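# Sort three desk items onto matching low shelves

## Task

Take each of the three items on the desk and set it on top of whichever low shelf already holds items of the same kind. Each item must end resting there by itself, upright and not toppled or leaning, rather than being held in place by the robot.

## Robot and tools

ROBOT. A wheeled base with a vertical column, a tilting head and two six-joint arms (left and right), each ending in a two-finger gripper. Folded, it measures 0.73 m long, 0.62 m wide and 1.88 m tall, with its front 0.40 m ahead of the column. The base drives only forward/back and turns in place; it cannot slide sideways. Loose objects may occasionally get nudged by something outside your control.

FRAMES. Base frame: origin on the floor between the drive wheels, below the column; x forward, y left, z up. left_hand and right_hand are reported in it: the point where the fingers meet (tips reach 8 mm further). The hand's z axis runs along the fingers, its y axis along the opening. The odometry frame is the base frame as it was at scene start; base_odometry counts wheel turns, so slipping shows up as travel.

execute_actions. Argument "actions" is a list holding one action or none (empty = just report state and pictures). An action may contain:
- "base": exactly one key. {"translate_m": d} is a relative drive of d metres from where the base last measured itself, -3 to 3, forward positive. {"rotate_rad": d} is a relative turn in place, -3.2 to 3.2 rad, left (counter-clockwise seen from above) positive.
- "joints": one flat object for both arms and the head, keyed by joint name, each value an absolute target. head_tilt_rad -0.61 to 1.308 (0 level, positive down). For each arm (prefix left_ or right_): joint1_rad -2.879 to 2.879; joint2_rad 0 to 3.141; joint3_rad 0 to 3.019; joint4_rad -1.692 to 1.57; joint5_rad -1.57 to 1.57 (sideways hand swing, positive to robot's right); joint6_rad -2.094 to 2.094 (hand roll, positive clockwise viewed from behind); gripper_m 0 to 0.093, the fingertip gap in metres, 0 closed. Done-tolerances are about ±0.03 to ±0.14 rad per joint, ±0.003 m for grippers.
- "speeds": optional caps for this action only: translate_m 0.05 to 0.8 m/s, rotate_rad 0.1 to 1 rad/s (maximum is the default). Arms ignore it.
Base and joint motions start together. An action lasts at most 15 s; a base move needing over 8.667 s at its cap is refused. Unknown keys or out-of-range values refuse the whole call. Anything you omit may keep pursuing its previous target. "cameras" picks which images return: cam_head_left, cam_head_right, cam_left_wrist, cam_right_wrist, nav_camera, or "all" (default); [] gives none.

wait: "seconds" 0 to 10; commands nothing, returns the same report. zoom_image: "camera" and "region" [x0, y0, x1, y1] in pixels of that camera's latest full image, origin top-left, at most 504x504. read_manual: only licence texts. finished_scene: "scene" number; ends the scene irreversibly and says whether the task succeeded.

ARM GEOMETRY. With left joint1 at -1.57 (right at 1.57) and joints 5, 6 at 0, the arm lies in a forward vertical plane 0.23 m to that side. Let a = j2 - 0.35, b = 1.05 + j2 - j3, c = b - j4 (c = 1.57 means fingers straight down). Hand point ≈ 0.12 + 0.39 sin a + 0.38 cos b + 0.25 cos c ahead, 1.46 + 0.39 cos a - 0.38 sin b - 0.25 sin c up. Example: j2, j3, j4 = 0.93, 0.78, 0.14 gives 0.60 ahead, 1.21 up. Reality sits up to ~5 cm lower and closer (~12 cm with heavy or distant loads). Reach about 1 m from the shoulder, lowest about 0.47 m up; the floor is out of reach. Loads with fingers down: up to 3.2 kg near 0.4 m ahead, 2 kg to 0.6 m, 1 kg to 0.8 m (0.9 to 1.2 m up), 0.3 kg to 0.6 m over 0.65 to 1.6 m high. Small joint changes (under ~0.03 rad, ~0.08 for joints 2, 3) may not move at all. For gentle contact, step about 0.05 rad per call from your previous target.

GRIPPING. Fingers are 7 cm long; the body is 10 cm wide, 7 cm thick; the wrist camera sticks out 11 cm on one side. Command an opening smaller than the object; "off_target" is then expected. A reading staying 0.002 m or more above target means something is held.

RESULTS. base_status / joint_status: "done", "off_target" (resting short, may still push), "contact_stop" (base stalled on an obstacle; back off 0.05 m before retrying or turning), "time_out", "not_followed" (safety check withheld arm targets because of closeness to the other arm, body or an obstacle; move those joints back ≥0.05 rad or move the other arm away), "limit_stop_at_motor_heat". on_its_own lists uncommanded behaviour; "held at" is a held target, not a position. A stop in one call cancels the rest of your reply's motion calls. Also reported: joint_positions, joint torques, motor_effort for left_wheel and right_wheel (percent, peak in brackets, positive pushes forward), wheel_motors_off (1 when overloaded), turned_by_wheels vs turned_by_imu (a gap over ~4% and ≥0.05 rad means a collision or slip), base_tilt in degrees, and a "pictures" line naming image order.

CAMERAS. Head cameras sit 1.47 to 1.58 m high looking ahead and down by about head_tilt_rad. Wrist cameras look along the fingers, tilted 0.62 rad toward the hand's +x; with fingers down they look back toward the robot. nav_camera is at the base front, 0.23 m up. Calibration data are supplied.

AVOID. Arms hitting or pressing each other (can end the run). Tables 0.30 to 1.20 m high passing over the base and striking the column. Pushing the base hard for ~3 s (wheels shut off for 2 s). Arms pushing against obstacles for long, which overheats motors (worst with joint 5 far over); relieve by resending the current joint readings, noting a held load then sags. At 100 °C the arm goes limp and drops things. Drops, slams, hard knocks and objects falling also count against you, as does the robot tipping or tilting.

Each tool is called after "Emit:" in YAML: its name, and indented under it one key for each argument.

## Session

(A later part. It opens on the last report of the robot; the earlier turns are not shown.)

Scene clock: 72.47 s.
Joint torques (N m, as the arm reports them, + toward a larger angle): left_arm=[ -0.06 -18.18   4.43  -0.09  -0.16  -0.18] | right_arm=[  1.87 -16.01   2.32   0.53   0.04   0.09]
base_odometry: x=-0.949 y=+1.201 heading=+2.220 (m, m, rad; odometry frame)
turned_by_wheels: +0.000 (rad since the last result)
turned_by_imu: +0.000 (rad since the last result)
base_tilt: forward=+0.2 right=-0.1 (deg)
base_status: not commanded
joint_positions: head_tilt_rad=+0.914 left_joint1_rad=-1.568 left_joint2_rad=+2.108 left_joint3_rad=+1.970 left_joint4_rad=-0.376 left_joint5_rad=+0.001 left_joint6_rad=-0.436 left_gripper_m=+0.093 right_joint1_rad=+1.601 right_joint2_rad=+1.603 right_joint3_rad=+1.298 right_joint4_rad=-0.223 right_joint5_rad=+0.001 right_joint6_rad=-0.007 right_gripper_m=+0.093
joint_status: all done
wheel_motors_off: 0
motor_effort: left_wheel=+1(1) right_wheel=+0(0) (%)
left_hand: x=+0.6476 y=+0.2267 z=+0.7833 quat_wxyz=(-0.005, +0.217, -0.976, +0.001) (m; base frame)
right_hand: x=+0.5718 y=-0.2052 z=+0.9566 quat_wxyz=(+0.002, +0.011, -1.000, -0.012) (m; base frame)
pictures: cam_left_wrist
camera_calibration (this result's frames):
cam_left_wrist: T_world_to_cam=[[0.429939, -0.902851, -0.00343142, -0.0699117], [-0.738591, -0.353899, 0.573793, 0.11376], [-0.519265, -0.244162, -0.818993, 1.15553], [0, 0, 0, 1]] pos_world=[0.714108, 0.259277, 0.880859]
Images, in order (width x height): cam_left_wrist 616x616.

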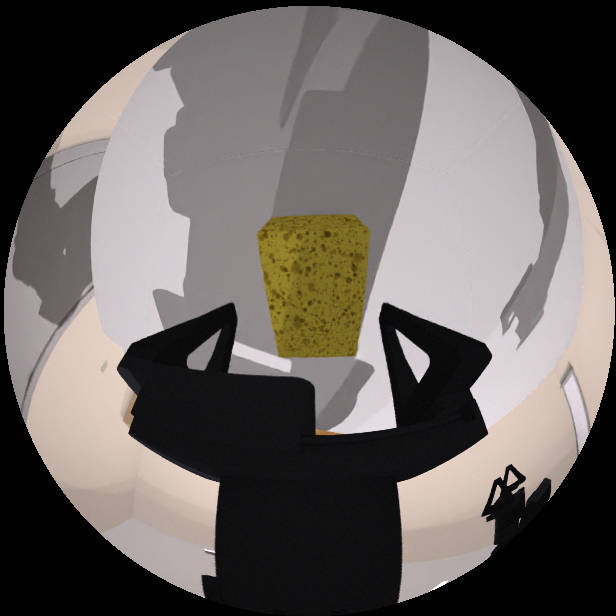

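Emit:
execute_actions:
  actions:
    - {"joints":{"left_joint2_rad":2.26,"left_joint3_rad":2.16,"left_joint4_rad":-0.43}}
  cameras: ["cam_left_wrist"]

Emit:
execute_actions:
  actions:
    - {"joints":{"left_gripper_m":0.03}}
  cameras: []

Emit:
execute_actions:
  actions:
    - {"joints":{"left_joint2_rad":1.6,"left_joint3_rad":1.3,"left_joint4_rad":-0.22,"head_tilt_rad":0.6}}
  cameras: ["cam_left_wrist"]

Scene clock: 73.70 s.
Joint torques (N m, as the arm reports them, + toward a larger angle): left_arm=[ -0.37 -19.02   5.53  -0.19  -0.24  -0.17] | right_arm=[  2.18 -15.55   2.38   0.51   0.03   0.11]
base_odometry: x=-0.949 y=+1.201 heading=+2.220 (m, m, rad; odometry frame)
turned_by_wheels: +0.000 (rad since the last result)
turned_by_imu: +0.000 (rad since the last result)
base_tilt: forward=+0.1 right=-0.1 (deg)
base_status: not commanded
joint_positions: head_tilt_rad=+0.914 left_joint1_rad=-1.568 left_joint2_rad=+2.250 left_joint3_rad=+2.139 left_joint4_rad=-0.416 left_joint5_rad=+0.003 left_joint6_rad=-0.438 left_gripper_m=+0.093 right_joint1_rad=+1.601 right_joint2_rad=+1.603 right_joint3_rad=+1.298 right_joint4_rad=-0.223 right_joint5_rad=+0.001 right_joint6_rad=-0.007 right_gripper_m=+0.093
joint_status: all done
wheel_motors_off: 0
motor_effort: left_wheel=+1(1) right_wheel=-1(1) (%)
left_hand: x=+0.6394 y=+0.2267 z=+0.7345 quat_wxyz=(+0.002, +0.218, -0.976, +0.000) (m; base frame)
right_hand: x=+0.5718 y=-0.2052 z=+0.9566 quat_wxyz=(+0.002, +0.011, -1.000, -0.012) (m; base frame)
pictures: cam_left_wrist
camera_calibration (this result's frames):
cam_left_wrist: T_world_to_cam=[[0.431263, -0.902188, -0.00828985, -0.0640759], [-0.730089, -0.354365, 0.58429, 0.122697], [-0.530077, -0.245931, -0.811502, 1.11306], [0, 0, 0, 1]] pos_world=[0.70722, 0.259406, 0.831027]
Images, in order (width x height): cam_left_wrist 616x616.

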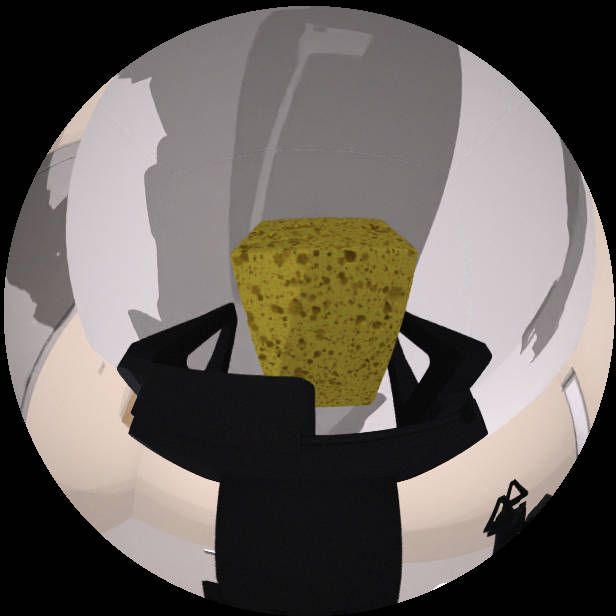

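Scene clock: 74.33 s.
Joint torques (N m, as the arm reports them, + toward a larger angle): left_arm=[  0.93 -18.79   5.6   -0.17  -0.2   -0.14] | right_arm=[  1.82 -15.82   2.38   0.52   0.03   0.1 ]
base_odometry: x=-0.949 y=+1.201 heading=+2.220 (m, m, rad; odometry frame)
turned_by_wheels: +0.000 (rad since the last result)
turned_by_imu: +0.000 (rad since the last result)
base_tilt: forward=+0.2 right=+0.0 (deg)
base_status: not commanded
joint_positions: head_tilt_rad=+0.914 left_joint1_rad=-1.568 left_joint2_rad=+2.250 left_joint3_rad=+2.139 left_joint4_rad=-0.416 left_joint5_rad=+0.002 left_joint6_rad=-0.438 left_gripper_m=+0.060 right_joint1_rad=+1.601 right_joint2_rad=+1.603 right_joint3_rad=+1.298 right_joint4_rad=-0.223 right_joint5_rad=+0.001 right_joint6_rad=-0.007 right_gripper_m=+0.093
joint_status: left_gripper_m off_target (ended at +0.060, target +0.030)
wheel_motors_off: 0
motor_effort: left_wheel=+1(1) right_wheel=+0(0) (%)
left_hand: x=+0.6394 y=+0.2267 z=+0.7345 quat_wxyz=(+0.002, +0.218, -0.976, -0.001) (m; base frame)
right_hand: x=+0.5718 y=-0.2052 z=+0.9566 quat_wxyz=(+0.002, +0.011, -1.000, -0.012) (m; base frame)
pictures: none
No camera images: the call's "cameras" was empty. Leave "cameras" out to get every camera's image.

Scene clock: 75.97 s.
Joint torques (N m, as the arm reports them, + toward a larger angle): left_arm=[  0.79 -16.58   2.89   1.02  -0.26  -0.16] | right_arm=[  1.81 -15.83   2.27   0.48   0.03   0.1 ]
base_odometry: x=-0.949 y=+1.201 heading=+2.220 (m, m, rad; odometry frame)
turned_by_wheels: +0.000 (rad since the last result)
turned_by_imu: +0.001 (rad since the last result)
base_tilt: forward=+0.1 right=-0.1 (deg)
base_status: not commanded
joint_positions: head_tilt_rad=+0.618 left_joint1_rad=-1.568 left_joint2_rad=+1.597 left_joint3_rad=+1.289 left_joint4_rad=-0.227 left_joint5_rad=+0.002 left_joint6_rad=-0.438 left_gripper_m=+0.060 right_joint1_rad=+1.601 right_joint2_rad=+1.603 right_joint3_rad=+1.298 right_joint4_rad=-0.223 right_joint5_rad=+0.001 right_joint6_rad=-0.007 right_gripper_m=+0.093
joint_status: all done
wheel_motors_off: 0
motor_effort: left_wheel=+1(2) right_wheel=+0(1) (%)
left_hand: x=+0.5680 y=+0.2261 z=+0.9581 quat_wxyz=(+0.006, +0.218, -0.976, -0.001) (m; base frame)
right_hand: x=+0.5718 y=-0.2052 z=+0.9566 quat_wxyz=(+0.002, +0.011, -1.000, -0.012) (m; base frame)
pictures: cam_left_wrist
camera_calibration (this result's frames):
cam_left_wrist: T_world_to_cam=[[0.431204, -0.902178, -0.0117506, -0.0285887], [-0.72583, -0.354594, 0.589435, -0.0676511], [-0.535942, -0.245638, -0.80773, 1.2562], [0, 0, 0, 1]] pos_world=[0.636477, 0.25879, 1.05421]
Images, in order (width x height): cam_left_wrist 616x616.

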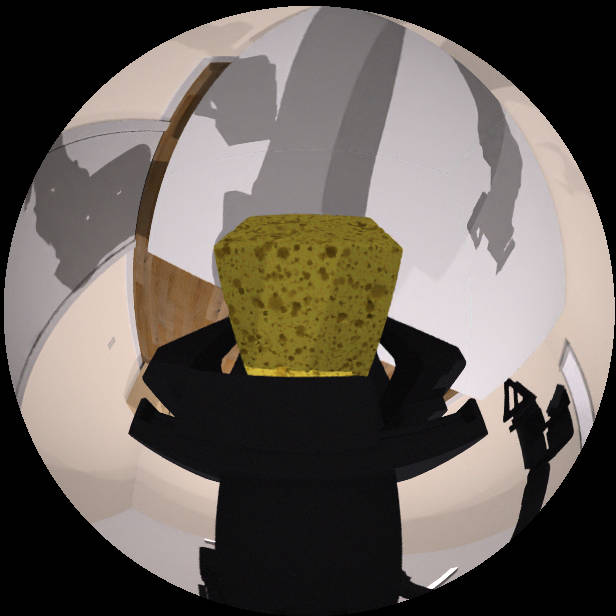

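Emit:
execute_actions:
  actions:
    - {"base":{"translate_m":-2.0}}
  cameras: []

Emit:
execute_actions:
  actions:
    - {"base":{"rotate_rad":2.9},"joints":{"left_joint6_rad":0}}
  cameras: ["cam_head_left"]

Scene clock: 80.87 s.
Joint torques (N m, as the arm reports them, + toward a larger angle): left_arm=[ -0.61 -17.25   2.8    0.76  -0.23  -0.11] | right_arm=[  1.76 -15.67   2.56   0.5    0.04   0.09]
base_odometry: x=+0.260 y=-0.393 heading=+2.219 (m, m, rad; odometry frame)
turned_by_wheels: -0.001 (rad since the last result)
turned_by_imu: +0.012 (rad since the last result)
base_tilt: forward=+0.1 right=-0.1 (deg)
base_status: done
joint_positions: head_tilt_rad=+0.617 left_joint1_rad=-1.568 left_joint2_rad=+1.597 left_joint3_rad=+1.294 left_joint4_rad=-0.227 left_joint5_rad=+0.002 left_joint6_rad=-0.438 left_gripper_m=+0.060 right_joint1_rad=+1.601 right_joint2_rad=+1.602 right_joint3_rad=+1.296 right_joint4_rad=-0.223 right_joint5_rad=+0.001 right_joint6_rad=-0.007 right_gripper_m=+0.093
joint_status: not commanded
wheel_motors_off: 0
motor_effort: left_wheel=-3(51) right_wheel=+2(35) (%)
left_hand: x=+0.5710 y=+0.2261 z=+0.9585 quat_wxyz=(+0.003, +0.218, -0.976, -0.001) (m; base frame)
right_hand: x=+0.5707 y=-0.2053 z=+0.9567 quat_wxyz=(+0.003, +0.011, -1.000, -0.012) (m; base frame)
pictures: none
No camera images: the call's "cameras" was empty. Leave "cameras" out to get every camera's image.

Scene clock: 85.43 s.
Joint torques (N m, as the arm reports them, + toward a larger angle): left_arm=[  0.87 -18.08   2.47   0.75  -0.15   0.15] | right_arm=[  1.58 -15.26   2.62   0.41   0.03   0.09]
base_odometry: x=+0.260 y=-0.393 heading=-1.166 (m, m, rad; odometry frame)
turned_by_wheels: +2.898 (rad since the last result)
turned_by_imu: +2.906 (rad since the last result)
base_tilt: forward=+0.1 right=-0.2 (deg)
base_status: done
joint_positions: head_tilt_rad=+0.617 left_joint1_rad=-1.568 left_joint2_rad=+1.597 left_joint3_rad=+1.294 left_joint4_rad=-0.227 left_joint5_rad=+0.002 left_joint6_rad=-0.013 left_gripper_m=+0.060 right_joint1_rad=+1.600 right_joint2_rad=+1.602 right_joint3_rad=+1.296 right_joint4_rad=-0.223 right_joint5_rad=+0.001 right_joint6_rad=-0.007 right_gripper_m=+0.093
joint_status: all done
wheel_motors_off: 0
motor_effort: left_wheel=-9(48) right_wheel=+7(42) (%)
left_hand: x=+0.5710 y=+0.2261 z=+0.9585 quat_wxyz=(+0.003, +0.007, -1.000, +0.000) (m; base frame)
right_hand: x=+0.5707 y=-0.2055 z=+0.9567 quat_wxyz=(+0.003, +0.011, -1.000, -0.012) (m; base frame)
pictures: cam_head_left
camera_calibration (this result's frames):
cam_head_left: T_world_to_cam=[[-0.0538019, -0.997226, 0.051437, -0.0311041], [-0.614597, -0.00752822, -0.788806, 1.24043], [0.787005, -0.0740523, -0.612487, 0.837953], [0, 0, 0, 1]] pos_world=[0.10122, 0.0403727, 1.4933]
Images, in order (width x height): cam_head_left 896x504.

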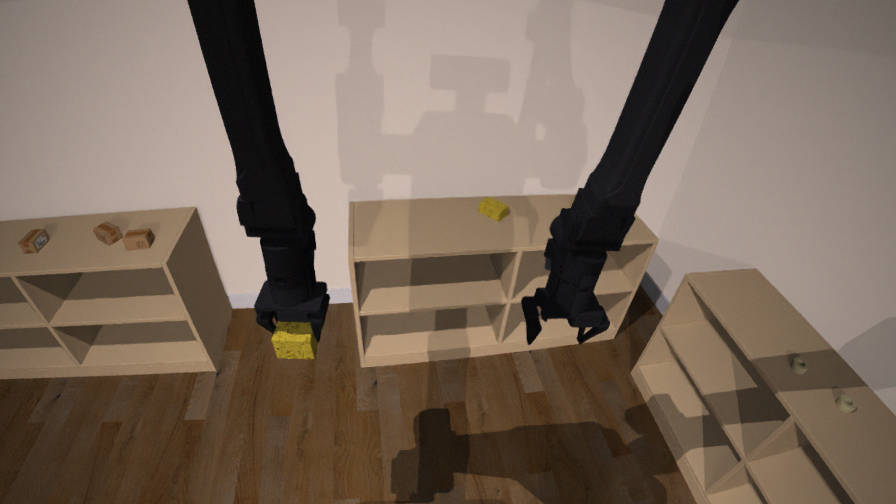

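Emit:
execute_actions:
  actions:
    - {"base":{"rotate_rad":-0.136}}
  cameras: []

Emit:
execute_actions:
  actions:
    - {"base":{"translate_m":0.76},"joints":{"head_tilt_rad":1.0,"left_joint2_rad":2.2,"left_joint3_rad":2.0,"left_joint4_rad":-0.32}}
  cameras: []

Emit:
execute_actions:
  actions:
    - {"joints":{"left_joint2_rad":2.56,"left_joint3_rad":2.49,"left_joint4_rad":-0.45}}
  cameras: ["cam_head_left","cam_left_wrist"]

Scene clock: 87.13 s.
Joint torques (N m, as the arm reports them, + toward a larger angle): left_arm=[ -0.38 -17.23   2.59   0.91  -0.18   0.13] | right_arm=[  1.48 -15.7    2.53   0.45   0.03   0.11]
base_odometry: x=+0.260 y=-0.393 heading=-1.301 (m, m, rad; odometry frame)
turned_by_wheels: -0.135 (rad since the last result)
turned_by_imu: -0.135 (rad since the last result)
base_tilt: forward=+0.1 right=-0.1 (deg)
base_status: done
joint_positions: head_tilt_rad=+0.617 left_joint1_rad=-1.570 left_joint2_rad=+1.597 left_joint3_rad=+1.294 left_joint4_rad=-0.227 left_joint5_rad=+0.002 left_joint6_rad=-0.013 left_gripper_m=+0.060 right_joint1_rad=+1.600 right_joint2_rad=+1.602 right_joint3_rad=+1.296 right_joint4_rad=-0.223 right_joint5_rad=+0.001 right_joint6_rad=-0.007 right_gripper_m=+0.093
joint_status: not commanded
wheel_motors_off: 0
motor_effort: left_wheel=+8(28) right_wheel=-6(21) (%)
left_hand: x=+0.5710 y=+0.2249 z=+0.9585 quat_wxyz=(+0.003, +0.007, -1.000, +0.000) (m; base frame)
right_hand: x=+0.5708 y=-0.2060 z=+0.9567 quat_wxyz=(+0.003, +0.011, -1.000, -0.012) (m; base frame)
pictures: none
No camera images: the call's "cameras" was empty. Leave "cameras" out to get every camera's image.

Scene clock: 90.07 s.
Joint torques (N m, as the arm reports them, + toward a larger angle): left_arm=[  0.21 -19.07   3.39   0.18  -0.16   0.1 ] | right_arm=[  1.75 -16.01   2.3    0.48   0.03   0.1 ]
base_odometry: x=+0.463 y=-1.125 heading=-1.299 (m, m, rad; odometry frame)
turned_by_wheels: +0.001 (rad since the last result)
turned_by_imu: -0.002 (rad since the last result)
base_tilt: forward=+0.1 right=+0.0 (deg)
base_status: done
joint_positions: head_tilt_rad=+1.001 left_joint1_rad=-1.570 left_joint2_rad=+2.213 left_joint3_rad=+1.992 left_joint4_rad=-0.311 left_joint5_rad=+0.002 left_joint6_rad=-0.013 left_gripper_m=+0.060 right_joint1_rad=+1.600 right_joint2_rad=+1.601 right_joint3_rad=+1.299 right_joint4_rad=-0.223 right_joint5_rad=+0.001 right_joint6_rad=-0.007 right_gripper_m=+0.093
joint_status: all done
wheel_motors_off: 0
motor_effort: left_wheel=+4(61) right_wheel=-3(47) (%)
left_hand: x=+0.6039 y=+0.2251 z=+0.7337 quat_wxyz=(+0.004, +0.007, -1.000, +0.000) (m; base frame)
right_hand: x=+0.5734 y=-0.2060 z=+0.9577 quat_wxyz=(+0.000, +0.011, -1.000, -0.012) (m; base frame)
pictures: none
No camera images: the call's "cameras" was empty. Leave "cameras" out to get every camera's image.

Scene clock: 91.33 s.
Joint torques (N m, as the arm reports them, + toward a larger angle): left_arm=[ -0.31 -17.66   7.93   1.1   -0.11   0.09] | right_arm=[  2.11 -15.58   2.12   0.54   0.03   0.11]
base_odometry: x=+0.463 y=-1.125 heading=-1.299 (m, m, rad; odometry frame)
turned_by_wheels: +0.000 (rad since the last result)
turned_by_imu: +0.000 (rad since the last result)
base_tilt: forward=+0.1 right=+0.0 (deg)
base_status: not commanded
joint_positions: head_tilt_rad=+1.001 left_joint1_rad=-1.570 left_joint2_rad=+2.567 left_joint3_rad=+2.437 left_joint4_rad=-0.460 left_joint5_rad=+0.000 left_joint6_rad=-0.013 left_gripper_m=+0.060 right_joint1_rad=+1.600 right_joint2_rad=+1.601 right_joint3_rad=+1.299 right_joint4_rad=-0.223 right_joint5_rad=+0.001 right_joint6_rad=-0.007 right_gripper_m=+0.093
joint_status: all done
wheel_motors_off: 0
motor_effort: left_wheel=+7(10) right_wheel=-2(4) (%)
left_hand: x=+0.5601 y=+0.2254 z=+0.6252 quat_wxyz=(+0.033, +0.007, -0.999, -0.001) (m; base frame)
right_hand: x=+0.5734 y=-0.2060 z=+0.9577 quat_wxyz=(+0.000, +0.011, -1.000, -0.012) (m; base frame)
pictures: cam_head_left, cam_left_wrist
camera_calibration (this result's frames):
cam_head_left: T_world_to_cam=[[-0.0306311, -0.997226, 0.0678391, -0.0575219], [-0.865221, -0.00752822, -0.501334, 0.810259], [0.500454, -0.0740523, -0.86259, 1.23744], [0, 0, 0, 1]] pos_world=[0.0800091, 0.0403727, 1.47752]
cam_left_wrist: T_world_to_cam=[[0.0198986, -0.999763, -0.0088318, 0.220862], [-0.773171, -0.020988, 0.63385, 0.0461996], [-0.633885, -0.00578422, -0.773406, 0.962276], [0, 0, 0, 1]] pos_world=[0.641298, 0.227345, 0.716897]
Images, in order (width x height): cam_head_left 896x504, cam_left_wrist 616x616.

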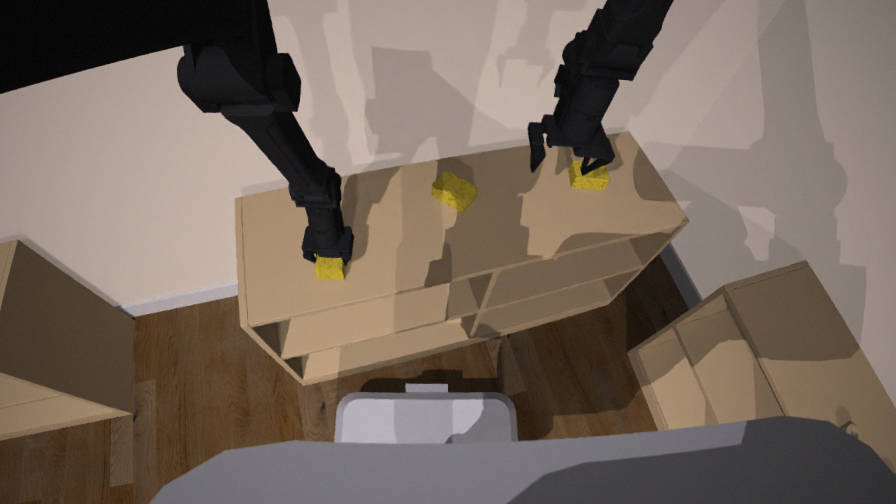

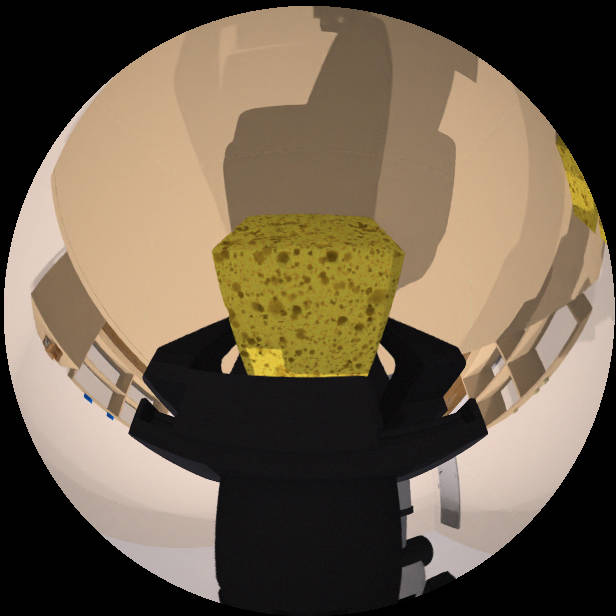

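Emit:
execute_actions:
  actions:
    - {"joints":{"left_gripper_m":0.093}}
  cameras: []

Emit:
execute_actions:
  actions:
    - {"joints":{"left_joint2_rad":2.2,"left_joint3_rad":2.0,"left_joint4_rad":-0.32}}
  cameras: ["cam_head_left"]

Emit:
finished_scene:
  scene: 1

Scene clock: 92.27 s.
Joint torques (N m, as the arm reports them, + toward a larger angle): left_arm=[  0.31 -18.12   5.4    1.01  -0.11   0.13] | right_arm=[  1.79 -15.58   2.25   0.49   0.02   0.09]
base_odometry: x=+0.463 y=-1.125 heading=-1.299 (m, m, rad; odometry frame)
turned_by_wheels: +0.000 (rad since the last result)
turned_by_imu: +0.000 (rad since the last result)
base_tilt: forward=+0.1 right=+0.0 (deg)
base_status: not commanded
joint_positions: head_tilt_rad=+1.001 left_joint1_rad=-1.570 left_joint2_rad=+2.567 left_joint3_rad=+2.472 left_joint4_rad=-0.460 left_joint5_rad=+0.000 left_joint6_rad=-0.013 left_gripper_m=+0.093 right_joint1_rad=+1.600 right_joint2_rad=+1.601 right_joint3_rad=+1.299 right_joint4_rad=-0.223 right_joint5_rad=+0.001 right_joint6_rad=-0.007 right_gripper_m=+0.093
joint_status: all done
wheel_motors_off: 0
motor_effort: left_wheel=+6(7) right_wheel=-4(4) (%)
left_hand: x=+0.5813 y=+0.2254 z=+0.6302 quat_wxyz=(+0.015, +0.007, -1.000, -0.001) (m; base frame)
right_hand: x=+0.5734 y=-0.2060 z=+0.9577 quat_wxyz=(+0.000, +0.011, -1.000, -0.012) (m; base frame)
pictures: none
No camera images: the call's "cameras" was empty. Leave "cameras" out to get every camera's image.

Scene clock: 93.63 s.
Joint torques (N m, as the arm reports them, + toward a larger angle): left_arm=[ -0.05 -17.74   3.06   1.14  -0.08   0.04] | right_arm=[  1.48 -15.68   2.29   0.45   0.04   0.1 ]
base_odometry: x=+0.463 y=-1.125 heading=-1.299 (m, m, rad; odometry frame)
turned_by_wheels: +0.000 (rad since the last result)
turned_by_imu: +0.000 (rad since the last result)
base_tilt: forward=+0.1 right=-0.1 (deg)
base_status: not commanded
joint_positions: head_tilt_rad=+1.001 left_joint1_rad=-1.570 left_joint2_rad=+2.181 left_joint3_rad=+2.000 left_joint4_rad=-0.329 left_joint5_rad=+0.000 left_joint6_rad=-0.013 left_gripper_m=+0.093 right_joint1_rad=+1.600 right_joint2_rad=+1.601 right_joint3_rad=+1.299 right_joint4_rad=-0.223 right_joint5_rad=+0.001 right_joint6_rad=-0.007 right_gripper_m=+0.093
joint_status: all done
wheel_motors_off: 0
motor_effort: left_wheel=+6(5) right_wheel=-4(4) (%)
left_hand: x=+0.6266 y=+0.2254 z=+0.7500 quat_wxyz=(-0.007, +0.007, -1.000, +0.000) (m; base frame)
right_hand: x=+0.5734 y=-0.2060 z=+0.9577 quat_wxyz=(+0.000, +0.011, -1.000, -0.012) (m; base frame)
pictures: cam_head_left
camera_calibration (this result's frames):
cam_head_left: T_world_to_cam=[[-0.0306311, -0.997226, 0.0678391, -0.0575219], [-0.865221, -0.00752822, -0.501334, 0.810259], [0.500454, -0.0740523, -0.862591, 1.23744], [0, 0, 0, 1]] pos_world=[0.0800091, 0.0403727, 1.47752]
Images, in order (width x height): cam_head_left 896x504.

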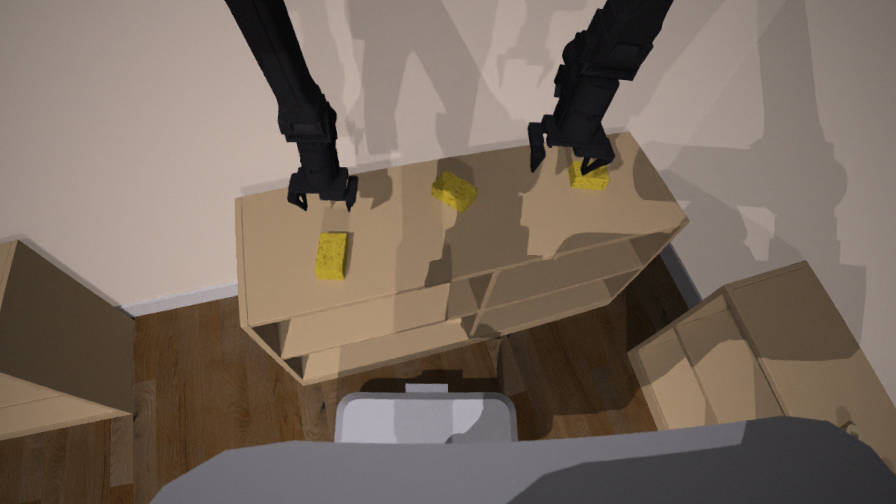

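The scene is finished: the task was done.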